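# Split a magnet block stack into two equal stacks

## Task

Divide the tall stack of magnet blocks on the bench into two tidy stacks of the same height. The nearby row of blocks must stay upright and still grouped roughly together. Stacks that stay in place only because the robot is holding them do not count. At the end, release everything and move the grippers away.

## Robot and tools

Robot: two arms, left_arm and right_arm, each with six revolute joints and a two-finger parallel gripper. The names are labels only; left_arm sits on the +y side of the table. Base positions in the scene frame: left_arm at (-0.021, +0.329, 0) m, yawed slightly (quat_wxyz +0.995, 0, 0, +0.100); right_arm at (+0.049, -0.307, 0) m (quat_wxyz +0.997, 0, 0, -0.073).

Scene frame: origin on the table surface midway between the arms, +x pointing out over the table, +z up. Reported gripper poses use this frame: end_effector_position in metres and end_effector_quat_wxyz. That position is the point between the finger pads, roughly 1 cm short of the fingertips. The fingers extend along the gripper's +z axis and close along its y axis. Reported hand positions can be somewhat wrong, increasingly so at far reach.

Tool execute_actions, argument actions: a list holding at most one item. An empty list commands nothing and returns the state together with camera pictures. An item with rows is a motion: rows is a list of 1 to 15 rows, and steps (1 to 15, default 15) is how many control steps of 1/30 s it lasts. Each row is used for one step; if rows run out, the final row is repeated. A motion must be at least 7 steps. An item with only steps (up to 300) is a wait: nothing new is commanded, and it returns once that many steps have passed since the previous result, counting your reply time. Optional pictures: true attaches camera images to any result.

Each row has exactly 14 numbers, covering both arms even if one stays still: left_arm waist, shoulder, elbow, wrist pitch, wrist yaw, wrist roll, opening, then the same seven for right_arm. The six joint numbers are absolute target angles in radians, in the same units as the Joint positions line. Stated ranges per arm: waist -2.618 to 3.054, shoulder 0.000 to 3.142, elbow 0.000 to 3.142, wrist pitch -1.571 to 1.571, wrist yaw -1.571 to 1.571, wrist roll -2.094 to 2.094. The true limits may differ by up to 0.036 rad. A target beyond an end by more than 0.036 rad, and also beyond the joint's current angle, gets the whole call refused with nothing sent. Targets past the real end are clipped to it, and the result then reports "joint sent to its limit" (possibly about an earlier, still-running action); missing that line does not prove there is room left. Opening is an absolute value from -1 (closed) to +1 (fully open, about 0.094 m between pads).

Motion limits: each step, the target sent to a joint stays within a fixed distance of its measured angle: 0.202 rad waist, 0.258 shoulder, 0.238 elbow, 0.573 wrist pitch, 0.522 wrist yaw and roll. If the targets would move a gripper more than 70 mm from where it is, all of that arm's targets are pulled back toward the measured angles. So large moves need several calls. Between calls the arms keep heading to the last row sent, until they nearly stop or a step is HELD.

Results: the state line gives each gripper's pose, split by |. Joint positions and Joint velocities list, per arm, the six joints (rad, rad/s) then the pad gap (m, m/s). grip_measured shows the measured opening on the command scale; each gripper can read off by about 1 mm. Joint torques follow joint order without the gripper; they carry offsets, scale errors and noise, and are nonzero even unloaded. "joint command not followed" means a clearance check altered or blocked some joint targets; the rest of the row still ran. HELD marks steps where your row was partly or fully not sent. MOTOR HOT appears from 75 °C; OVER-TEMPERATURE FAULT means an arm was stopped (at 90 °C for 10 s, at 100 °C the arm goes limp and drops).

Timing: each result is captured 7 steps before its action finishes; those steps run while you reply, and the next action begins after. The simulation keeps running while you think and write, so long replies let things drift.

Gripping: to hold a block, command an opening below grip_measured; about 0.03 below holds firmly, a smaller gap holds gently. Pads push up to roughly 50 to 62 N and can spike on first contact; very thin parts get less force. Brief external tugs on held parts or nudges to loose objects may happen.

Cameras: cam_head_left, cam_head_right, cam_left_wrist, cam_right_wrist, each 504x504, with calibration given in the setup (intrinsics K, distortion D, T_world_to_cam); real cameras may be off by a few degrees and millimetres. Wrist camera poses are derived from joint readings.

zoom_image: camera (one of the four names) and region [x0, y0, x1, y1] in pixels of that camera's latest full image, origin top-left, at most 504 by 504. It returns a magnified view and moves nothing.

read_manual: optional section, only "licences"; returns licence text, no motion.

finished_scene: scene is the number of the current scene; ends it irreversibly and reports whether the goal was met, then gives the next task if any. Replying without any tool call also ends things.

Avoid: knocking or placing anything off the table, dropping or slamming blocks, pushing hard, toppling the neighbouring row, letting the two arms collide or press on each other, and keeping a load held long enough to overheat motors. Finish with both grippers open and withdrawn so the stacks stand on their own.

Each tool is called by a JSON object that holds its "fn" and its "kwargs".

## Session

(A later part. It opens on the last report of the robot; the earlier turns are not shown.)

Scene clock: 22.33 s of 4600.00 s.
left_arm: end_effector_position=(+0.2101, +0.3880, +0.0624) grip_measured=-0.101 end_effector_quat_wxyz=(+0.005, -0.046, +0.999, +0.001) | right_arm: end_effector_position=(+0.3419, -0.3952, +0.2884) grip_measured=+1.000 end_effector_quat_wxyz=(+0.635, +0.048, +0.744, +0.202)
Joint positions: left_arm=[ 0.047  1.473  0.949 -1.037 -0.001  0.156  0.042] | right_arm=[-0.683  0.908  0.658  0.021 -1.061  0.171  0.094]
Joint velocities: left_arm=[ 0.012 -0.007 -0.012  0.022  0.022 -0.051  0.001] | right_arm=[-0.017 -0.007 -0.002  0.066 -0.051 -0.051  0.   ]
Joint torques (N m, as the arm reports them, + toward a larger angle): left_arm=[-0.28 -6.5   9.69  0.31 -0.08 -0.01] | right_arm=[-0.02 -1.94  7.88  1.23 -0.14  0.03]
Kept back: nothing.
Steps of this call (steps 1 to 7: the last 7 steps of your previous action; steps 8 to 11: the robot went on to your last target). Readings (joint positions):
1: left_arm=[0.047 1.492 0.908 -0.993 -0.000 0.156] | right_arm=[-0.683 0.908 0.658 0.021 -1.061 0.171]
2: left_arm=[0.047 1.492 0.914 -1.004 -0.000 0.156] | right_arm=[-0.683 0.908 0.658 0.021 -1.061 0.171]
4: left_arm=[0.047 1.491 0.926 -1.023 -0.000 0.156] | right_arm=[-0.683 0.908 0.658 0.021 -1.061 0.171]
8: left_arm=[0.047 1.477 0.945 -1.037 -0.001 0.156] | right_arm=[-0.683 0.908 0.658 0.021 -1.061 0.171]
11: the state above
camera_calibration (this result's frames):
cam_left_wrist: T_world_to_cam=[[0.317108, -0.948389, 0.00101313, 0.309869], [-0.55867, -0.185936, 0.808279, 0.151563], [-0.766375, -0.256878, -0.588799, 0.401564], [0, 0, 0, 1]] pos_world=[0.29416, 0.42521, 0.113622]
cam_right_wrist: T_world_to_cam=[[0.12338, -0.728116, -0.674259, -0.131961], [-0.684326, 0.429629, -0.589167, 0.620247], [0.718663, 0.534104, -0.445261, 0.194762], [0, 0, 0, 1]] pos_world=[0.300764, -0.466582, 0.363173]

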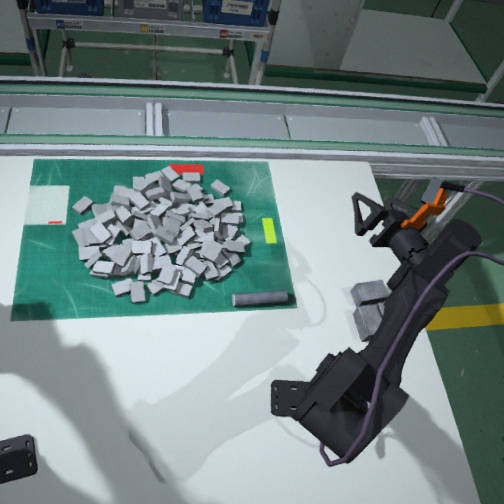

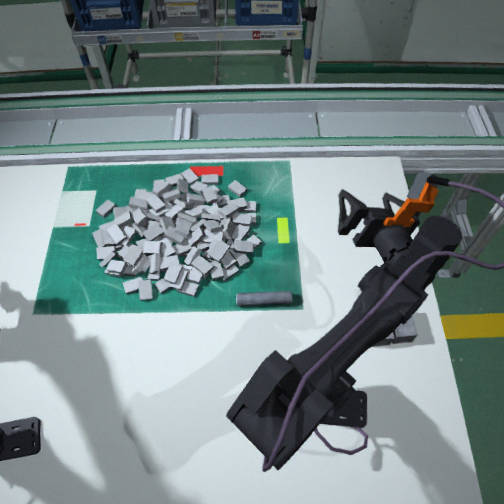

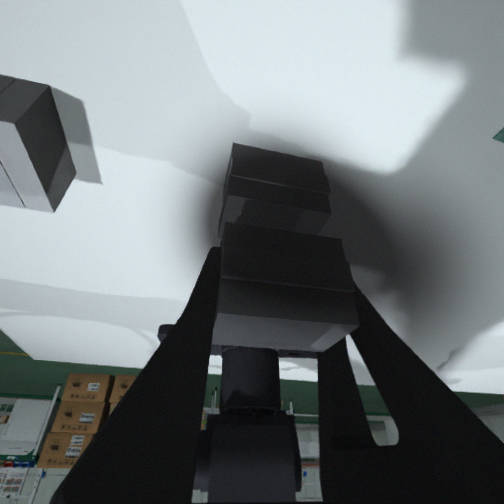

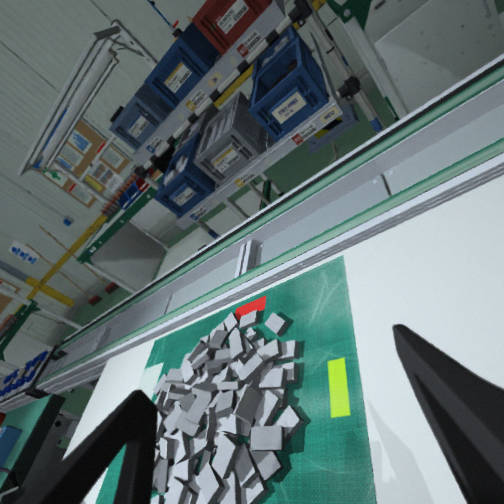

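{"fn": "execute_actions", "kwargs": {"actions": [{"rows": [[0.036,1.448,0.980,-1.047,-0.008,0.140,-0.13,-0.683,0.908,0.658,0.021,-1.061,0.171,1],[0.030,1.450,0.977,-1.044,-0.008,0.120,-0.14,-0.683,0.908,0.658,0.021,-1.061,0.171,1],[0.0195,1.452,0.974,-1.041,-0.008,0.096,-0.14,-0.683,0.908,0.658,0.021,-1.061,0.171,1],[0.0054,1.454,0.971,-1.038,-0.008,0.0736,-0.14,-0.683,0.908,0.658,0.021,-1.061,0.171,1],[-0.0121,1.456,0.968,-1.035,-0.008,0.048,-0.14,-0.683,0.908,0.658,0.021,-1.061,0.171,1],[-0.0328,1.458,0.965,-1.032,-0.008,0.021,-0.14,-0.683,0.908,0.658,0.021,-1.061,0.171,1],[-0.0562,1.460,0.962,-1.029,-0.008,-0.008,-0.14,-0.683,0.908,0.658,0.021,-1.061,0.171,1],[-0.0818,1.462,0.959,-1.025,-0.008,-0.038,-0.14,-0.683,0.908,0.658,0.021,-1.061,0.171,1],[-0.1092,1.4645,0.9555,-1.021,-0.008,-0.069,-0.14,-0.683,0.908,0.658,0.021,-1.061,0.171,1],[-0.1378,1.467,0.952,-1.015,-0.008,-0.099,-0.14,-0.683,0.908,0.658,0.021,-1.061,0.171,1],[-0.167,1.4686,0.9495,-1.004,-0.008,-0.128,-0.14,-0.683,0.908,0.658,0.021,-1.061,0.171,1],[-0.1962,1.4707,0.9443,-0.983,-0.008,-0.156,-0.14,-0.683,0.908,0.658,0.021,-1.061,0.171,1],[-0.2248,1.4741,0.9357,-0.954,-0.008,-0.181,-0.14,-0.683,0.908,0.658,0.021,-1.061,0.171,1],[-0.2522,1.4787,0.9249,-0.926,-0.008,-0.204,-0.14,-0.683,0.908,0.658,0.021,-1.061,0.171,1],[-0.2778,1.4845,0.9123,-0.8985,-0.008,-0.224,-0.14,-0.683,0.908,0.658,0.021,-1.061,0.171,1]], "steps": 15}]}}

{"fn": "execute_actions", "kwargs": {"actions": [{"rows": [[-0.3012,1.4911,0.8989,-0.872,-0.008,-0.241,-0.14,-0.683,0.908,0.658,0.021,-1.061,0.171,1],[-0.3219,1.4981,0.8858,-0.851,-0.008,-0.254,-0.14,-0.683,0.908,0.658,0.021,-1.061,0.171,1],[-0.3394,1.5051,0.8735,-0.835,-0.008,-0.262,-0.14,-0.683,0.908,0.658,0.021,-1.061,0.171,1],[-0.3535,1.5119,0.8626,-0.823,-0.008,-0.267,-0.14,-0.683,0.908,0.658,0.021,-1.061,0.171,1],[-0.3637,1.5179,0.8535,-0.816,-0.008,-0.269,-0.14,-0.683,0.908,0.658,0.021,-1.061,0.171,1],[-0.3699,1.523,0.8461,-0.813,-0.008,-0.269,-0.14,-0.683,0.908,0.658,0.021,-1.061,0.171,1],[-0.372,1.5271,0.8403,-0.812,-0.008,-0.268,-0.14,-0.683,0.908,0.658,0.021,-1.061,0.171,1],[-0.372,1.5303,0.8359,-0.812,-0.008,-0.266,-0.14,-0.683,0.908,0.658,0.021,-1.061,0.171,1],[-0.372,1.5326,0.8328,-0.812,-0.008,-0.264,-0.14,-0.683,0.908,0.658,0.021,-1.061,0.171,1],[-0.372,1.5344,0.8305,-0.812,-0.008,-0.262,-0.14,-0.683,0.908,0.658,0.021,-1.061,0.171,1],[-0.371,1.5358,0.8287,-0.811,-0.008,-0.261,-0.14,-0.683,0.908,0.658,0.021,-1.061,0.171,1],[-0.370,1.5372,0.8269,-0.810,-0.008,-0.260,-0.14,-0.683,0.908,0.658,0.021,-1.061,0.171,1]], "steps": 12}]}}

{"fn": "execute_actions", "kwargs": {"actions": [{"rows": [[-0.369,1.5386,0.8252,-0.809,-0.008,-0.260,-0.14,-0.683,0.908,0.658,0.021,-1.061,0.171,1],[-0.368,1.540,0.8234,-0.808,-0.008,-0.260,-0.14,-0.683,0.908,0.658,0.021,-1.061,0.171,1],[-0.367,1.5415,0.8217,-0.808,-0.008,-0.259,-0.14,-0.683,0.908,0.658,0.021,-1.061,0.171,1],[-0.366,1.5429,0.8199,-0.809,-0.008,-0.258,-0.14,-0.683,0.908,0.658,0.021,-1.061,0.171,1],[-0.365,1.5443,0.8181,-0.810,-0.008,-0.257,-0.14,-0.683,0.908,0.658,0.021,-1.061,0.171,1],[-0.365,1.5458,0.8164,-0.811,-0.008,-0.256,-0.14,-0.683,0.908,0.658,0.021,-1.061,0.171,1],[-0.365,1.547,0.8149,-0.811,-0.008,-0.256,-0.14,-0.683,0.908,0.658,0.021,-1.061,0.171,1]], "steps": 7}]}}

{"fn": "execute_actions", "kwargs": {"actions": [{"steps": 11}], "pictures": true}}

Scene clock: 28.07 s of 4600.00 s.
left_arm: end_effector_position=(+0.2122, +0.3712, +0.0623) grip_measured=-0.102 end_effector_quat_wxyz=(+0.002, -0.057, +0.998, +0.004) | right_arm: end_effector_position=(+0.3419, -0.3952, +0.2884) grip_measured=+1.000 end_effector_quat_wxyz=(+0.635, +0.048, +0.744, +0.202)
Joint positions: left_arm=[-0.03   1.473  0.949 -1.043 -0.008  0.057  0.042] | right_arm=[-0.683  0.908  0.658  0.021 -1.061  0.171  0.094]
Joint velocities: left_arm=[-0.657 -0.012 -0.002 -0.051 -0.022 -0.652  0.   ] | right_arm=[ 0.017 -0.007 -0.002 -0.022 -0.007  0.007  0.   ]
Joint torques (N m, as the arm reports them, + toward a larger angle): left_arm=[-1.06 -5.36  7.49  0.63  0.06 -0.04] | right_arm=[-0.04 -1.95  7.83  1.24 -0.15  0.03]
Steps of this call (steps 1 to 30: the robot went on to your last target; steps 31 to 90: nothing new was sent; then 2.47 s passed at rest; steps 91 to 98: the first 8 steps of this action). Readings (joint positions):
91: left_arm=[0.047 1.473 0.949 -1.043 -0.001 0.154] | right_arm=[-0.683 0.908 0.658 0.021 -1.061 0.171]
92: left_arm=[0.046 1.473 0.949 -1.043 -0.001 0.149] | right_arm=[-0.683 0.908 0.658 0.021 -1.061 0.171]
94: left_arm=[0.036 1.473 0.949 -1.043 -0.004 0.129] | right_arm=[-0.683 0.908 0.658 0.021 -1.061 0.171]
98: the state above

Scene clock: 28.47 s of 4600.00 s.
left_arm: end_effector_position=(+0.2251, +0.2960, +0.0379) grip_measured=-0.102 end_effector_quat_wxyz=(+0.025, -0.036, +0.999, -0.002) | right_arm: end_effector_position=(+0.3419, -0.3952, +0.2884) grip_measured=+1.000 end_effector_quat_wxyz=(+0.635, +0.048, +0.744, +0.202)
Joint positions: left_arm=[-0.338  1.507  0.876 -0.891 -0.004 -0.209  0.042] | right_arm=[-0.683  0.908  0.658  0.021 -1.061  0.171  0.094]
Joint velocities: left_arm=[-0.452  0.256 -0.369  0.476  0.037 -0.3   -0.   ] | right_arm=[-0.012 -0.002 -0.012 -0.051 -0.051 -0.022  0.   ]
Joint torques (N m, as the arm reports them, + toward a larger angle): left_arm=[ 0.13 -4.95  6.43  0.64 -0.07 -0.09] | right_arm=[-0.01 -1.96  7.87  1.22 -0.14  0.01]
Steps of this call (steps 1 to 7: the last 7 steps of your previous action; steps 8 to 12: the first 5 steps of this action). Readings (joint positions):
8: left_arm=[-0.254 1.478 0.926 -0.970 -0.007 -0.141] | right_arm=[-0.683 0.908 0.658 0.021 -1.061 0.171]
9: left_arm=[-0.279 1.483 0.914 -0.947 -0.006 -0.161] | right_arm=[-0.683 0.908 0.658 0.021 -1.061 0.171]
11: left_arm=[-0.322 1.498 0.889 -0.907 -0.004 -0.196] | right_arm=[-0.683 0.908 0.658 0.021 -1.061 0.171]
12: the state above

Scene clock: 28.70 s of 4600.00 s.
left_arm: end_effector_position=(+0.2129, +0.2905, +0.0187) grip_measured=-0.102 end_effector_quat_wxyz=(+0.002, -0.040, +0.999, +0.000) | right_arm: end_effector_position=(+0.3419, -0.3952, +0.2884) grip_measured=+1.000 end_effector_quat_wxyz=(+0.635, +0.048, +0.744, +0.202)
Joint positions: left_arm=[-0.366  1.542  0.826 -0.852 -0.001 -0.247  0.042] | right_arm=[-0.683  0.908  0.658  0.021 -1.061  0.171  0.094]
Joint velocities: left_arm=[-0.002  0.017 -0.051  0.11  -0.022 -0.022  0.001] | right_arm=[-0.032  0.007 -0.007 -0.066  0.022 -0.066  0.   ]
Joint torques (N m, as the arm reports them, + toward a larger angle): left_arm=[-0.2  -5.12  6.43  0.8  -0.04 -0.05] | right_arm=[-0.05 -1.92  7.89  1.23 -0.15  0.03]
Kept back: the last 7 steps of this action.
Steps of this call (steps 1 to 7: the last 7 steps of your previous action). Readings (joint positions):
1: left_arm=[-0.351 1.516 0.864 -0.878 -0.003 -0.220] | right_arm=[-0.683 0.908 0.658 0.021 -1.061 0.171]
2: left_arm=[-0.360 1.524 0.854 -0.869 -0.002 -0.228] | right_arm=[-0.683 0.908 0.658 0.021 -1.061 0.171]
4: left_arm=[-0.366 1.535 0.837 -0.858 -0.001 -0.239] | right_arm=[-0.683 0.908 0.658 0.021 -1.061 0.171]
7: the state above

Scene clock: 29.07 s of 4600.00 s.
left_arm: end_effector_position=(+0.2145, +0.2902, +0.0166) grip_measured=-0.102 end_effector_quat_wxyz=(+0.007, -0.042, +0.999, -0.001) | right_arm: end_effector_position=(+0.3419, -0.3952, +0.2884) grip_measured=+1.000 end_effector_quat_wxyz=(+0.635, +0.048, +0.744, +0.202)
Joint positions: left_arm=[-0.366  1.542  0.817 -0.832 -0.001 -0.251  0.042] | right_arm=[-0.683  0.908  0.658  0.021 -1.061  0.171  0.094]
Joint velocities: left_arm=[ 0.007 -0.002 -0.017 -0.022 -0.007 -0.022  0.001] | right_arm=[ 0.002 -0.017 -0.012  0.022 -0.037 -0.007  0.   ]
Joint torques (N m, as the arm reports them, + toward a larger angle): left_arm=[ 0.1  -4.39  6.01  0.7  -0.07 -0.04] | right_arm=[-0.06 -1.93  7.91  1.23 -0.14  0.03]
Kept back: nothing.
Steps of this call (steps 1 to 7: the last 7 steps of your previous action; steps 8 to 11: the robot went on to your last target). Readings (joint positions):
1: left_arm=[-0.366 1.542 0.825 -0.850 -0.001 -0.248] | right_arm=[-0.683 0.908 0.658 0.021 -1.061 0.171]
2: left_arm=[-0.366 1.542 0.825 -0.847 -0.001 -0.250] | right_arm=[-0.683 0.908 0.658 0.021 -1.061 0.171]
4: left_arm=[-0.366 1.542 0.824 -0.841 -0.001 -0.251] | right_arm=[-0.683 0.908 0.658 0.021 -1.061 0.171]
8: left_arm=[-0.366 1.542 0.820 -0.833 -0.001 -0.251] | right_arm=[-0.683 0.908 0.658 0.021 -1.061 0.171]
11: the state above
camera_calibration (this result's frames):
cam_left_wrist: T_world_to_cam=[[0.310914, -0.950417, 0.00636778, 0.217598], [-0.562992, -0.178768, 0.806897, 0.17171], [-0.76575, -0.25446, -0.590658, 0.352056], [0, 0, 0, 1]] pos_world=[0.298604, 0.327089, 0.0680064]
cam_right_wrist: T_world_to_cam=[[0.12338, -0.728116, -0.674259, -0.131961], [-0.684326, 0.429629, -0.589167, 0.620247], [0.718663, 0.534104, -0.445261, 0.194762], [0, 0, 0, 1]] pos_world=[0.300764, -0.466582, 0.363173]

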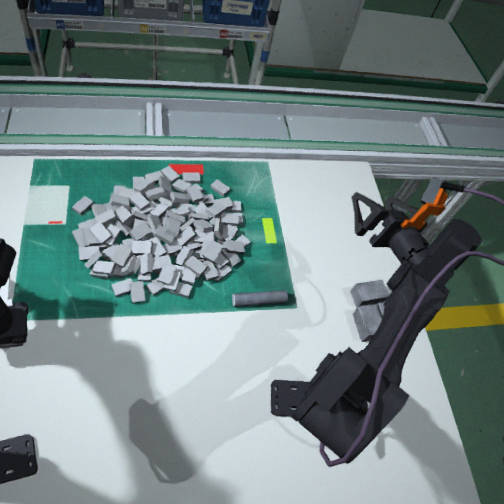

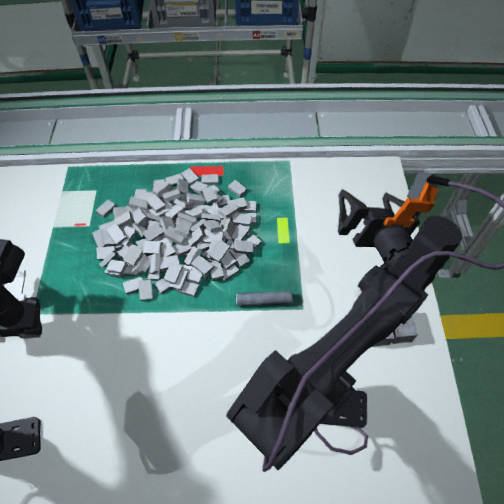

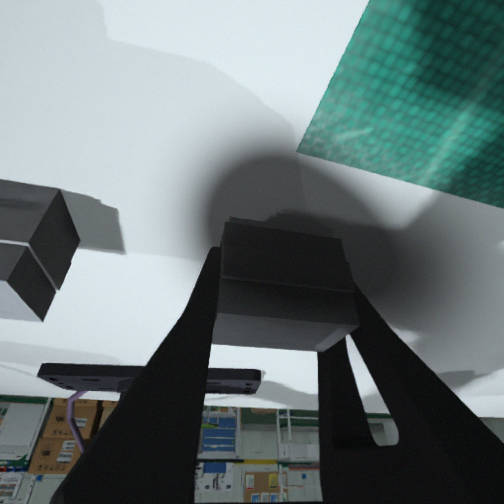

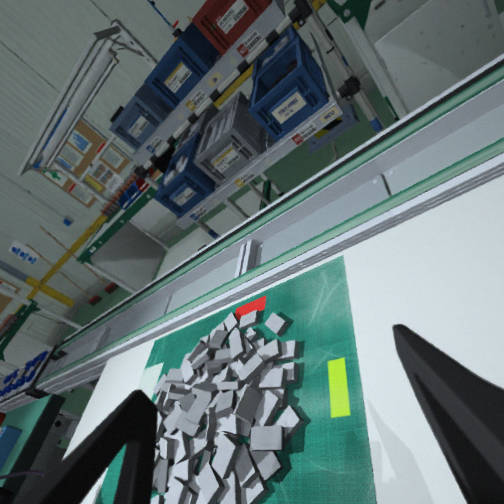

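{"fn": "zoom_image", "kwargs": {"camera": "cam_left_wrist", "region": [190, 190, 370, 300]}}

{"fn": "zoom_image", "kwargs": {"camera": "cam_left_wrist", "region": [0, 160, 180, 340]}}

Region (190, 190, 370, 300) of cam_left_wrist's 504x504 image, scaled by 2.800, with more detail than that image has.

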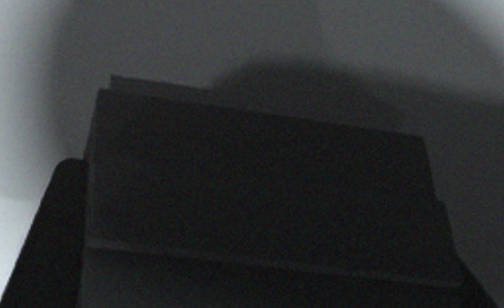

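Region (0, 160, 180, 340) of cam_left_wrist's 504x504 image, scaled by 2.800, with more detail than that image has.

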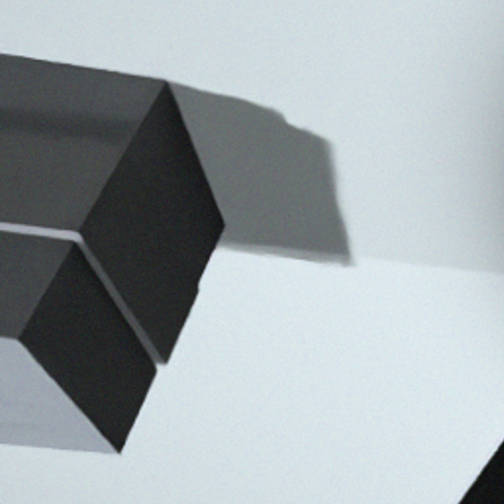

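{"fn": "execute_actions", "kwargs": {"actions": [{"rows": [[-0.365,1.549,0.8145,-0.815,-0.008,-0.254,-0.14,-0.683,0.908,0.658,0.021,-1.061,0.171,1],[-0.365,1.551,0.814,-0.818,-0.008,-0.254,-0.14,-0.683,0.908,0.658,0.021,-1.061,0.171,1],[-0.365,1.553,0.8135,-0.820,-0.008,-0.254,-0.14,-0.683,0.908,0.658,0.021,-1.061,0.171,1],[-0.365,1.555,0.813,-0.820,-0.008,-0.254,-0.14,-0.683,0.908,0.658,0.021,-1.061,0.171,1],[-0.365,1.5565,0.8125,-0.820,-0.008,-0.254,-0.14,-0.683,0.908,0.658,0.021,-1.061,0.171,1],[-0.365,1.558,0.812,-0.820,-0.008,-0.254,-0.14,-0.683,0.908,0.658,0.021,-1.061,0.171,1],[-0.365,1.558,0.812,-0.820,-0.008,-0.254,-0.14,-0.683,0.908,0.658,0.021,-1.061,0.171,1]], "steps": 7}]}}

{"fn": "execute_actions", "kwargs": {"actions": [{"steps": 11}], "pictures": true}}

Scene clock: 30.13 s of 4600.00 s.
left_arm: end_effector_position=(+0.2144, +0.2902, +0.0165) grip_measured=-0.102 end_effector_quat_wxyz=(+0.007, -0.042, +0.999, -0.001) | right_arm: end_effector_position=(+0.3419, -0.3952, +0.2884) grip_measured=+1.000 end_effector_quat_wxyz=(+0.635, +0.048, +0.744, +0.202)
Joint positions: left_arm=[-0.366  1.542  0.817 -0.832 -0.001 -0.251  0.042] | right_arm=[-0.683  0.908  0.658  0.021 -1.061  0.171  0.094]
Joint velocities: left_arm=[ 0.002 -0.007 -0.007 -0.022 -0.022 -0.007  0.   ] | right_arm=[-0.012 -0.007  0.007  0.051 -0.081  0.007  0.   ]
Joint torques (N m, as the arm reports them, + toward a larger angle): left_arm=[ 0.2  -4.33  6.03  0.72 -0.1  -0.05] | right_arm=[-0.01 -1.96  7.9   1.22 -0.14  0.04]
Kept back: the last 7 steps of this action.
Steps of this call (steps 1 to 30: the robot went on to your last target; steps 31 to 32: nothing new was sent). Readings (joint positions):
1: left_arm=[-0.366 1.542 0.817 -0.832 -0.001 -0.251] | right_arm=[-0.683 0.908 0.658 0.021 -1.061 0.171]
2: left_arm=[-0.366 1.542 0.817 -0.832 -0.001 -0.251] | right_arm=[-0.683 0.908 0.658 0.021 -1.061 0.171]
4: left_arm=[-0.366 1.542 0.817 -0.832 -0.001 -0.251] | right_arm=[-0.683 0.908 0.658 0.021 -1.061 0.171]
8: left_arm=[-0.366 1.542 0.817 -0.832 -0.001 -0.251] | right_arm=[-0.683 0.908 0.658 0.021 -1.061 0.171]
32: the state above

Scene clock: 30.50 s of 4600.00 s.
left_arm: end_effector_position=(+0.2132, +0.2904, +0.0136) grip_measured=-0.102 end_effector_quat_wxyz=(+0.001, -0.042, +0.999, +0.000) | right_arm: end_effector_position=(+0.3419, -0.3952, +0.2884) grip_measured=+1.000 end_effector_quat_wxyz=(+0.635, +0.048, +0.744, +0.202)
Joint positions: left_arm=[-0.366  1.555  0.817 -0.831 -0.001 -0.251  0.042] | right_arm=[-0.683  0.908  0.658  0.021 -1.061  0.171  0.094]
Joint velocities: left_arm=[-0.007  0.002 -0.002  0.022  0.007 -0.022  0.   ] | right_arm=[-0.012 -0.007  0.002 -0.051  0.022  0.007  0.   ]
Joint torques (N m, as the arm reports them, + toward a larger angle): left_arm=[ 0.13 -4.55  5.66  0.57 -0.08 -0.05] | right_arm=[-0.04 -1.93  7.87  1.23 -0.15  0.02]
Kept back: nothing.
Steps of this call (steps 1 to 7: the last 7 steps of your previous action; steps 8 to 11: the robot went on to your last target). Readings (joint positions):
1: left_arm=[-0.366 1.543 0.817 -0.832 -0.001 -0.251] | right_arm=[-0.683 0.908 0.658 0.021 -1.061 0.171]
2: left_arm=[-0.366 1.545 0.817 -0.832 -0.001 -0.251] | right_arm=[-0.683 0.908 0.658 0.021 -1.061 0.171]
4: left_arm=[-0.366 1.551 0.817 -0.832 -0.001 -0.251] | right_arm=[-0.683 0.908 0.658 0.021 -1.061 0.171]
8: left_arm=[-0.366 1.555 0.817 -0.831 -0.001 -0.251] | right_arm=[-0.683 0.908 0.658 0.021 -1.061 0.171]
11: the state above
camera_calibration (this result's frames):
cam_left_wrist: T_world_to_cam=[[0.310957, -0.950424, 0.000352036, 0.218311], [-0.552627, -0.180505, 0.813647, 0.17163], [-0.773246, -0.253203, -0.581359, 0.35044], [0, 0, 0, 1]] pos_world=[0.297938, 0.327201, 0.0640087]
cam_right_wrist: T_world_to_cam=[[0.12338, -0.728116, -0.674259, -0.131961], [-0.684326, 0.429629, -0.589167, 0.620247], [0.718663, 0.534104, -0.445261, 0.194762], [0, 0, 0, 1]] pos_world=[0.300764, -0.466582, 0.363173]

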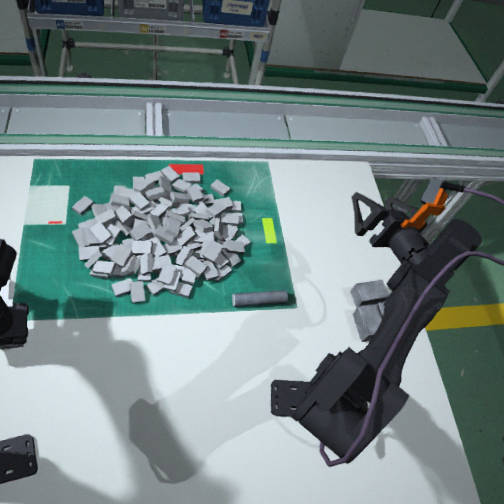

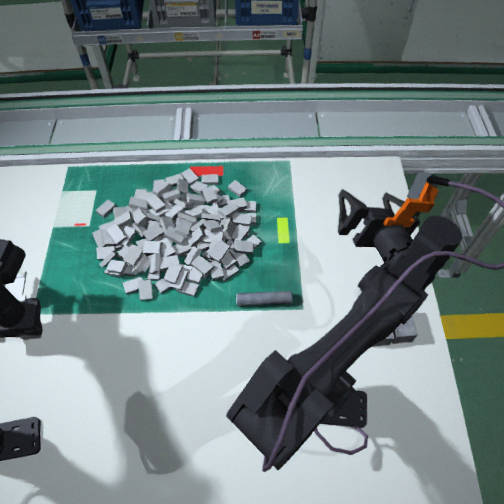

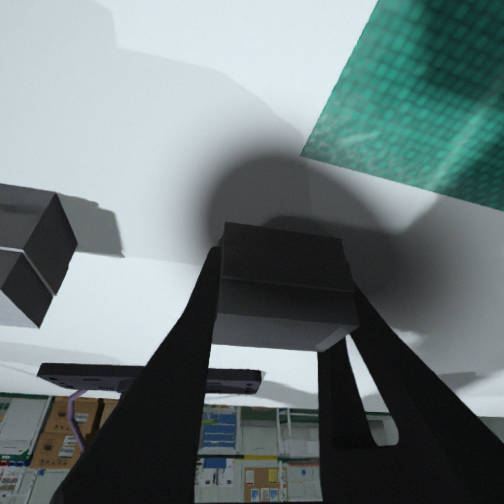

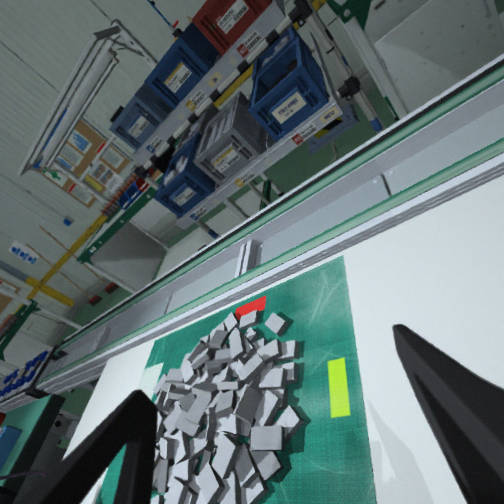

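{"fn": "execute_actions", "kwargs": {"actions": [{"rows": [[-0.366,1.553,0.817,-0.824,-0.008,-0.254,-0.115,-0.683,0.908,0.658,0.021,-1.061,0.171,1],[-0.366,1.548,0.822,-0.828,-0.008,-0.256,-0.075,-0.683,0.908,0.658,0.021,-1.061,0.171,1],[-0.366,1.545,0.826,-0.831,-0.008,-0.270,0.0,-0.683,0.908,0.658,0.021,-1.061,0.171,1],[-0.366,1.543,0.828,-0.832,-0.008,-0.316,0.09,-0.683,0.908,0.658,0.021,-1.061,0.171,1],[-0.366,1.543,0.828,-0.832,-0.008,-0.387,0.18,-0.683,0.908,0.658,0.021,-1.061,0.171,1],[-0.366,1.543,0.828,-0.832,-0.008,-0.468,0.26,-0.683,0.908,0.658,0.021,-1.061,0.171,1],[-0.366,1.543,0.828,-0.832,-0.008,-0.559,0.32,-0.683,0.908,0.658,0.021,-1.061,0.171,1],[-0.366,1.543,0.828,-0.832,-0.008,-0.657,0.33,-0.683,0.908,0.658,0.021,-1.061,0.171,1],[-0.366,1.543,0.828,-0.832,-0.008,-0.760,0.33,-0.683,0.908,0.658,0.021,-1.061,0.171,1],[-0.366,1.543,0.828,-0.832,-0.008,-0.869,0.33,-0.683,0.908,0.658,0.021,-1.061,0.171,1],[-0.366,1.543,0.828,-0.832,-0.008,-0.980,0.33,-0.683,0.908,0.658,0.021,-1.061,0.171,1],[-0.366,1.543,0.828,-0.832,-0.008,-1.092,0.33,-0.683,0.908,0.658,0.021,-1.061,0.171,1],[-0.366,1.543,0.828,-0.832,-0.008,-1.203,0.33,-0.683,0.908,0.658,0.021,-1.061,0.171,1],[-0.366,1.543,0.828,-0.832,-0.008,-1.312,0.33,-0.683,0.908,0.658,0.021,-1.061,0.171,1],[-0.366,1.543,0.828,-0.832,-0.008,-1.417,0.33,-0.683,0.908,0.658,0.021,-1.061,0.171,1]], "steps": 15}]}}

{"fn": "execute_actions", "kwargs": {"actions": [{"rows": [[-0.366,1.543,0.828,-0.832,-0.008,-1.516,0.33,-0.683,0.908,0.658,0.021,-1.061,0.171,1],[-0.366,1.543,0.828,-0.832,-0.008,-1.607,0.33,-0.683,0.908,0.658,0.021,-1.061,0.171,1],[-0.366,1.543,0.828,-0.832,-0.008,-1.689,0.30,-0.683,0.908,0.658,0.021,-1.061,0.171,1],[-0.366,1.543,0.828,-0.832,-0.008,-1.761,0.25,-0.683,0.908,0.658,0.021,-1.061,0.171,1],[-0.366,1.543,0.828,-0.832,-0.008,-1.822,0.19,-0.683,0.908,0.658,0.021,-1.061,0.171,1],[-0.366,1.543,0.828,-0.832,-0.008,-1.870,0.13,-0.683,0.908,0.658,0.021,-1.061,0.171,1],[-0.366,1.543,0.828,-0.832,-0.008,-1.906,0.07,-0.683,0.908,0.658,0.021,-1.061,0.171,1],[-0.366,1.543,0.828,-0.832,-0.008,-1.927,0.01,-0.683,0.908,0.658,0.021,-1.061,0.171,1],[-0.366,1.543,0.828,-0.832,-0.008,-1.935,-0.05,-0.683,0.908,0.658,0.021,-1.061,0.171,1],[-0.366,1.543,0.828,-0.832,-0.008,-1.929,-0.11,-0.683,0.908,0.658,0.021,-1.061,0.171,1],[-0.366,1.543,0.828,-0.832,-0.008,-1.911,-0.17,-0.683,0.908,0.658,0.021,-1.061,0.171,1],[-0.366,1.543,0.828,-0.832,-0.008,-1.885,-0.22,-0.683,0.908,0.658,0.021,-1.061,0.171,1],[-0.366,1.543,0.828,-0.832,-0.008,-1.858,-0.265,-0.683,0.908,0.658,0.021,-1.061,0.171,1],[-0.366,1.543,0.828,-0.832,-0.008,-1.840,-0.305,-0.683,0.908,0.658,0.021,-1.061,0.171,1],[-0.366,1.543,0.828,-0.832,-0.008,-1.831,-0.34,-0.683,0.908,0.658,0.021,-1.061,0.171,1]], "steps": 15}]}}

{"fn": "execute_actions", "kwargs": {"actions": [{"rows": [[-0.366,1.543,0.828,-0.832,-0.008,-1.828,-0.368,-0.683,0.908,0.658,0.021,-1.061,0.171,1],[-0.366,1.543,0.828,-0.832,-0.008,-1.828,-0.39,-0.683,0.908,0.658,0.021,-1.061,0.171,1],[-0.366,1.543,0.828,-0.832,-0.008,-1.826,-0.41,-0.683,0.908,0.658,0.021,-1.061,0.171,1],[-0.366,1.543,0.828,-0.832,-0.008,-1.824,-0.428,-0.683,0.908,0.658,0.021,-1.061,0.171,1],[-0.366,1.543,0.828,-0.832,-0.008,-1.822,-0.445,-0.683,0.908,0.658,0.021,-1.061,0.171,1],[-0.366,1.543,0.828,-0.832,-0.008,-1.822,-0.46,-0.683,0.908,0.658,0.021,-1.061,0.171,1],[-0.366,1.543,0.828,-0.832,-0.008,-1.822,-0.475,-0.683,0.908,0.658,0.021,-1.061,0.171,1],[-0.366,1.543,0.828,-0.832,-0.008,-1.822,-0.48,-0.683,0.908,0.658,0.021,-1.061,0.171,1],[-0.366,1.543,0.828,-0.832,-0.008,-1.822,-0.48,-0.683,0.908,0.658,0.021,-1.061,0.171,1],[-0.364,1.543,0.828,-0.832,-0.008,-1.820,-0.44,-0.683,0.908,0.658,0.021,-1.061,0.171,1],[-0.361,1.543,0.828,-0.832,-0.008,-1.816,-0.38,-0.683,0.908,0.658,0.021,-1.061,0.171,1],[-0.358,1.543,0.828,-0.832,-0.008,-1.807,-0.29,-0.683,0.908,0.658,0.021,-1.061,0.171,1],[-0.3516,1.543,0.828,-0.832,-0.008,-1.787,-0.18,-0.683,0.908,0.658,0.021,-1.061,0.171,1],[-0.3413,1.543,0.828,-0.832,-0.008,-1.763,-0.07,-0.683,0.908,0.658,0.021,-1.061,0.171,1],[-0.3272,1.543,0.828,-0.832,-0.008,-1.737,0.03,-0.683,0.908,0.658,0.021,-1.061,0.171,1]], "steps": 15}]}}

{"fn": "execute_actions", "kwargs": {"actions": [{"rows": [[-0.3096,1.543,0.828,-0.832,-0.008,-1.7075,0.10,-0.683,0.908,0.658,0.021,-1.061,0.171,1],[-0.2887,1.543,0.828,-0.832,-0.008,-1.676,0.15,-0.683,0.908,0.658,0.021,-1.061,0.171,1],[-0.2651,1.543,0.828,-0.832,-0.008,-1.643,0.15,-0.683,0.908,0.658,0.021,-1.061,0.171,1],[-0.2393,1.543,0.828,-0.832,-0.008,-1.610,0.15,-0.683,0.908,0.658,0.021,-1.061,0.171,1],[-0.2117,1.543,0.828,-0.832,-0.008,-1.577,0.15,-0.683,0.908,0.658,0.021,-1.061,0.171,1],[-0.1829,1.543,0.828,-0.832,-0.008,-1.544,0.15,-0.683,0.908,0.658,0.021,-1.061,0.171,1],[-0.1535,1.543,0.828,-0.832,-0.008,-1.5125,0.15,-0.683,0.908,0.658,0.021,-1.061,0.171,1],[-0.1241,1.543,0.828,-0.832,-0.008,-1.483,0.15,-0.683,0.908,0.658,0.021,-1.061,0.171,1],[-0.0953,1.543,0.828,-0.832,-0.008,-1.456,0.15,-0.683,0.908,0.658,0.021,-1.061,0.171,1],[-0.0677,1.543,0.828,-0.832,-0.008,-1.433,0.15,-0.683,0.908,0.658,0.021,-1.061,0.171,1],[-0.0419,1.543,0.828,-0.832,-0.008,-1.413,0.15,-0.683,0.908,0.658,0.021,-1.061,0.171,1],[-0.0183,1.543,0.828,-0.832,-0.008,-1.396,0.15,-0.683,0.908,0.658,0.021,-1.061,0.171,1],[0.0026,1.543,0.828,-0.832,-0.008,-1.384,0.11,-0.683,0.908,0.658,0.021,-1.061,0.171,1],[0.0202,1.543,0.828,-0.832,-0.008,-1.378,0.05,-0.683,0.908,0.658,0.021,-1.061,0.171,1],[0.0343,1.543,0.828,-0.832,-0.008,-1.375,-0.02,-0.683,0.908,0.658,0.021,-1.061,0.171,1]], "steps": 15}]}}

{"fn": "execute_actions", "kwargs": {"actions": [{"rows": [[0.0446,1.543,0.828,-0.832,-0.008,-1.377,-0.09,-0.683,0.908,0.658,0.021,-1.061,0.171,1],[0.0509,1.543,0.828,-0.832,-0.008,-1.384,-0.16,-0.683,0.908,0.658,0.021,-1.061,0.171,1],[0.053,1.543,0.828,-0.832,-0.008,-1.396,-0.22,-0.683,0.908,0.658,0.021,-1.061,0.171,1],[0.053,1.543,0.828,-0.832,-0.008,-1.403,-0.27,-0.683,0.908,0.658,0.021,-1.061,0.171,1],[0.053,1.543,0.828,-0.832,-0.008,-1.405,-0.31,-0.683,0.908,0.658,0.021,-1.061,0.171,1],[0.052,1.543,0.828,-0.832,-0.008,-1.405,-0.345,-0.683,0.908,0.658,0.021,-1.061,0.171,1],[0.051,1.543,0.828,-0.832,-0.008,-1.407,-0.372,-0.683,0.908,0.658,0.021,-1.061,0.171,1],[0.050,1.543,0.828,-0.832,-0.008,-1.409,-0.393,-0.683,0.908,0.658,0.021,-1.061,0.171,1],[0.049,1.543,0.828,-0.832,-0.008,-1.411,-0.412,-0.683,0.908,0.658,0.021,-1.061,0.171,1],[0.048,1.543,0.828,-0.832,-0.008,-1.411,-0.43,-0.683,0.908,0.658,0.021,-1.061,0.171,1],[0.047,1.543,0.828,-0.832,-0.008,-1.411,-0.447,-0.683,0.908,0.658,0.021,-1.061,0.171,1],[0.047,1.543,0.828,-0.832,-0.008,-1.411,-0.462,-0.683,0.908,0.658,0.021,-1.061,0.171,1],[0.047,1.543,0.828,-0.832,-0.008,-1.411,-0.475,-0.683,0.908,0.658,0.021,-1.061,0.171,1]], "steps": 13}]}}

{"fn": "execute_actions", "kwargs": {"actions": [{"steps": 9}], "pictures": true}}

Scene clock: 38.63 s of 4600.00 s.
left_arm: end_effector_position=(+0.2132, +0.2904, +0.0136) grip_measured=+0.317 end_effector_quat_wxyz=(+0.001, -0.124, +0.992, +0.000) | right_arm: end_effector_position=(+0.3419, -0.3952, +0.2884) grip_measured=+1.000 end_effector_quat_wxyz=(+0.635, +0.048, +0.744, +0.202)
Joint positions: left_arm=[-0.366  1.555  0.817 -0.831 -0.001 -0.415  0.062] | right_arm=[-0.683  0.908  0.658  0.021 -1.061  0.171  0.094]
Joint velocities: left_arm=[ 0.022  0.012  0.017  0.095  0.022 -1.59   0.02 ] | right_arm=[-0.017 -0.002 -0.007 -0.007 -0.081 -0.007  0.   ]
Joint torques (N m, as the arm reports them, + toward a larger angle): left_arm=[ 0.06 -5.69  7.05  0.42 -0.05 -0.02] | right_arm=[-0.02 -1.9   7.88  1.24 -0.14  0.03]
Steps of this call (steps 1 to 30: the robot went on to your last target; steps 31 to 90: nothing new was sent; then 4.87 s passed at rest; steps 91 to 98: the first 8 steps of this action). Readings (joint positions):
91: left_arm=[-0.366 1.555 0.817 -0.831 -0.001 -0.251] | right_arm=[-0.683 0.908 0.658 0.021 -1.061 0.171]
92: left_arm=[-0.366 1.555 0.817 -0.831 -0.001 -0.251] | right_arm=[-0.683 0.908 0.658 0.021 -1.061 0.171]
94: left_arm=[-0.366 1.555 0.817 -0.831 -0.001 -0.263] | right_arm=[-0.683 0.908 0.658 0.021 -1.061 0.171]
98: the state above

Scene clock: 39.13 s of 4600.00 s.
left_arm: end_effector_position=(+0.2132, +0.2904, +0.0136) grip_measured=+0.039 end_effector_quat_wxyz=(+0.001, -0.686, +0.728, -0.000) | right_arm: end_effector_position=(+0.3419, -0.3952, +0.2884) grip_measured=+1.000 end_effector_quat_wxyz=(+0.635, +0.048, +0.744, +0.202)
Joint positions: left_arm=[-0.366  1.555  0.817 -0.831 -0.001 -1.677  0.049] | right_arm=[-0.683  0.908  0.658  0.021 -1.061  0.171  0.094]
Joint velocities: left_arm=[-0.017  0.002  0.007  0.007  0.022 -1.604 -0.052] | right_arm=[-0.017  0.007  0.012 -0.022  0.022 -0.066  0.   ]
Joint torques (N m, as the arm reports them, + toward a larger angle): left_arm=[ 0.04 -5.66  7.13  0.43 -0.06 -0.06] | right_arm=[-0.03 -1.94  7.87  1.24 -0.16  0.02]
Steps of this call (steps 1 to 7: the last 7 steps of your previous action; steps 8 to 15: the first 8 steps of this action). Readings (joint positions):
8: left_arm=[-0.366 1.555 0.817 -0.831 -0.001 -1.103] | right_arm=[-0.683 0.908 0.658 0.021 -1.061 0.171]
9: left_arm=[-0.366 1.555 0.817 -0.831 -0.001 -1.199] | right_arm=[-0.683 0.908 0.658 0.021 -1.061 0.171]
11: left_arm=[-0.366 1.555 0.817 -0.831 -0.001 -1.384] | right_arm=[-0.683 0.908 0.658 0.021 -1.061 0.171]
15: the state above

Scene clock: 39.63 s of 4600.00 s.
left_arm: end_effector_position=(+0.2150, +0.2901, +0.0136) grip_measured=-0.437 end_effector_quat_wxyz=(+0.003, -0.738, +0.675, -0.003) | right_arm: end_effector_position=(+0.3419, -0.3952, +0.2884) grip_measured=+1.000 end_effector_quat_wxyz=(+0.635, +0.048, +0.744, +0.202)
Joint positions: left_arm=[-0.366  1.555  0.817 -0.824 -0.001 -1.826  0.026] | right_arm=[-0.683  0.908  0.658  0.021 -1.061  0.171  0.094]
Joint velocities: left_arm=[-0.002 -0.007 -0.007 -0.051 -0.081 -0.037 -0.001] | right_arm=[ 0.007 -0.002  0.002  0.022  0.066  0.066  0.   ]
Joint torques (N m, as the arm reports them, + toward a larger angle): left_arm=[ 0.04 -5.71  7.12  0.38 -0.09  0.05] | right_arm=[-0.04 -1.97  7.86  1.24 -0.15  0.02]
Steps of this call (steps 1 to 7: the last 7 steps of your previous action; steps 8 to 15: the first 8 steps of this action). Readings (joint positions):
8: left_arm=[-0.366 1.555 0.817 -0.827 -0.001 -1.826] | right_arm=[-0.683 0.908 0.658 0.021 -1.061 0.171]
9: left_arm=[-0.366 1.555 0.817 -0.826 -0.001 -1.826] | right_arm=[-0.683 0.908 0.658 0.021 -1.061 0.171]
11: left_arm=[-0.366 1.555 0.817 -0.824 -0.001 -1.826] | right_arm=[-0.683 0.908 0.658 0.021 -1.061 0.171]
15: the state above

Scene clock: 40.13 s of 4600.00 s.
left_arm: end_effector_position=(+0.2180, +0.3336, +0.0136) grip_measured=+0.147 end_effector_quat_wxyz=(+0.002, -0.727, +0.687, -0.004) | right_arm: end_effector_position=(+0.3419, -0.3952, +0.2884) grip_measured=+1.000 end_effector_quat_wxyz=(+0.635, +0.048, +0.744, +0.202)
Joint positions: left_arm=[-0.181  1.555  0.817 -0.824  0.003 -1.607  0.054] | right_arm=[-0.683  0.908  0.658  0.021 -1.061  0.171  0.094]
Joint velocities: left_arm=[ 0.838 -0.002  0.007  0.051 -0.051  0.725  0.001] | right_arm=[-0.017  0.002  0.007 -0.007 -0.022 -0.022  0.   ]
Joint torques (N m, as the arm reports them, + toward a larger angle): left_arm=[ 0.54 -5.68  7.19  0.38 -0.11  0.06] | right_arm=[-0.05 -1.95  7.84  1.22 -0.14  0.02]
Steps of this call (steps 1 to 7: the last 7 steps of your previous action; steps 8 to 15: the first 8 steps of this action). Readings (joint positions):
8: left_arm=[-0.347 1.555 0.817 -0.824 0.000 -1.781] | right_arm=[-0.683 0.908 0.658 0.021 -1.061 0.171]
9: left_arm=[-0.332 1.555 0.817 -0.824 0.001 -1.763] | right_arm=[-0.683 0.908 0.658 0.021 -1.061 0.171]
11: left_arm=[-0.291 1.555 0.817 -0.824 0.002 -1.717] | right_arm=[-0.683 0.908 0.658 0.021 -1.061 0.171]
15: the state above

Scene clock: 40.57 s of 4600.00 s.
left_arm: end_effector_position=(+0.2107, +0.3875, +0.0136) grip_measured=-0.327 end_effector_quat_wxyz=(+0.003, -0.738, +0.675, -0.003) | right_arm: end_effector_position=(+0.3419, -0.3952, +0.2884) grip_measured=+1.000 end_effector_quat_wxyz=(+0.635, +0.048, +0.744, +0.202)
Joint positions: left_arm=[ 0.046  1.555  0.817 -0.824  0.002 -1.415  0.032] | right_arm=[-0.683  0.908  0.658  0.021 -1.061  0.171  0.094]
Joint velocities: left_arm=[-0.002 -0.017  0.012  0.037 -0.022 -0.066 -0.033] | right_arm=[-0.012  0.002 -0.017  0.037  0.037 -0.066  0.   ]
Joint torques (N m, as the arm reports them, + toward a larger angle): left_arm=[ 0.44 -5.76  7.14  0.38 -0.1   0.07] | right_arm=[-0.05 -1.94  7.87  1.22 -0.15  0.04]
Steps of this call (steps 1 to 7: the last 7 steps of your previous action; steps 8 to 13: the first 6 steps of this action). Readings (joint positions):
8: left_arm=[0.018 1.555 0.817 -0.824 0.002 -1.432] | right_arm=[-0.683 0.908 0.658 0.021 -1.061 0.171]
9: left_arm=[0.031 1.555 0.817 -0.824 0.002 -1.423] | right_arm=[-0.683 0.908 0.658 0.021 -1.061 0.171]
11: left_arm=[0.044 1.555 0.817 -0.824 0.002 -1.417] | right_arm=[-0.683 0.908 0.658 0.021 -1.061 0.171]
13: the state above

Scene clock: 40.87 s of 4600.00 s.
left_arm: end_effector_position=(+0.2108, +0.3876, +0.0136) grip_measured=-0.437 end_effector_quat_wxyz=(+0.003, -0.738, +0.675, -0.003) | right_arm: end_effector_position=(+0.3419, -0.3952, +0.2884) grip_measured=+1.000 end_effector_quat_wxyz=(+0.635, +0.048, +0.744, +0.202)
Joint positions: left_arm=[ 0.046  1.555  0.817 -0.824  0.002 -1.414  0.026] | right_arm=[-0.683  0.908  0.658  0.021 -1.061  0.171  0.094]
Joint velocities: left_arm=[-0.002  0.002 -0.007 -0.037  0.037  0.007 -0.   ] | right_arm=[-0.012 -0.007  0.007  0.007  0.037 -0.007  0.   ]
Joint torques (N m, as the arm reports them, + toward a larger angle): left_arm=[ 0.08 -5.69  7.11  0.36 -0.09  0.03] | right_arm=[-0.05 -1.97  7.92  1.23 -0.15  0.03]
Kept back: nothing.
Steps of this call (steps 1 to 7: the last 7 steps of your previous action; steps 8 to 9: the robot went on to your last target). Readings (joint positions):
1: left_arm=[0.046 1.555 0.817 -0.824 0.002 -1.414] | right_arm=[-0.683 0.908 0.658 0.021 -1.061 0.171]
2: left_arm=[0.046 1.555 0.817 -0.824 0.002 -1.414] | right_arm=[-0.683 0.908 0.658 0.021 -1.061 0.171]
4: left_arm=[0.046 1.555 0.817 -0.824 0.002 -1.414] | right_arm=[-0.683 0.908 0.658 0.021 -1.061 0.171]
8: left_arm=[0.046 1.555 0.817 -0.824 0.002 -1.414] | right_arm=[-0.683 0.908 0.658 0.021 -1.061 0.171]
9: the state above
camera_calibration (this result's frames):
cam_left_wrist: T_world_to_cam=[[0.948791, 0.315771, 0.00919811, -0.313881], [0.175568, -0.551284, 0.815636, 0.178015], [0.262625, -0.772253, -0.578492, 0.355969], [0, 0, 0, 1]] pos_world=[0.173067, 0.472149, 0.0636168]
cam_right_wrist: T_world_to_cam=[[0.12338, -0.728116, -0.674259, -0.131961], [-0.684326, 0.429629, -0.589167, 0.620247], [0.718663, 0.534104, -0.445261, 0.194762], [0, 0, 0, 1]] pos_world=[0.300764, -0.466582, 0.363173]

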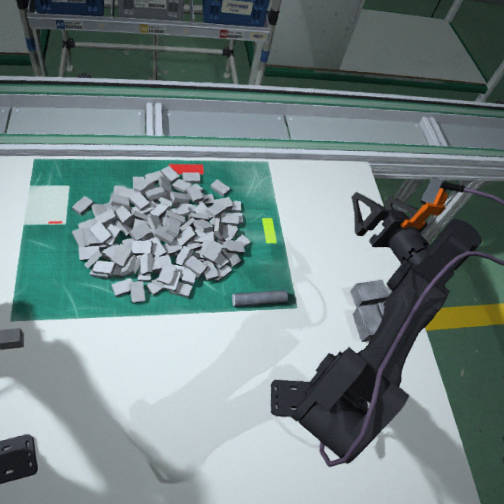

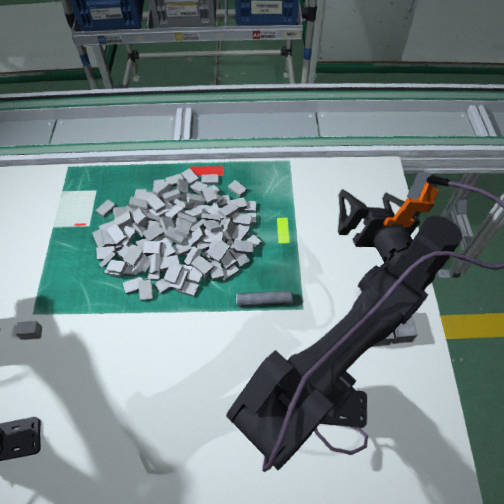

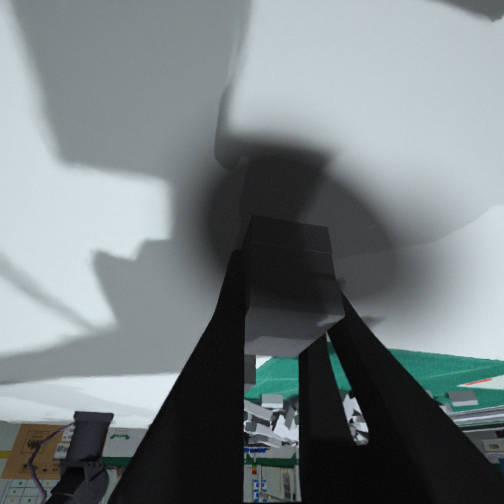

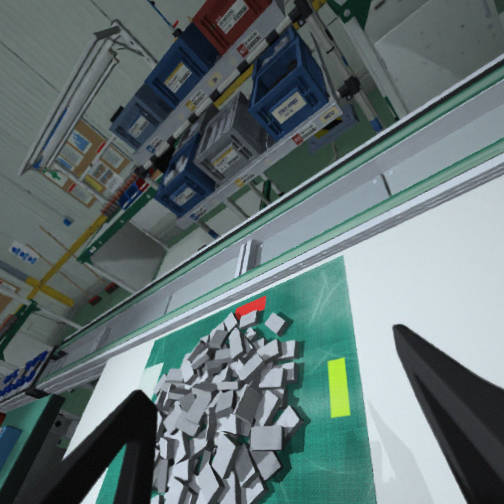

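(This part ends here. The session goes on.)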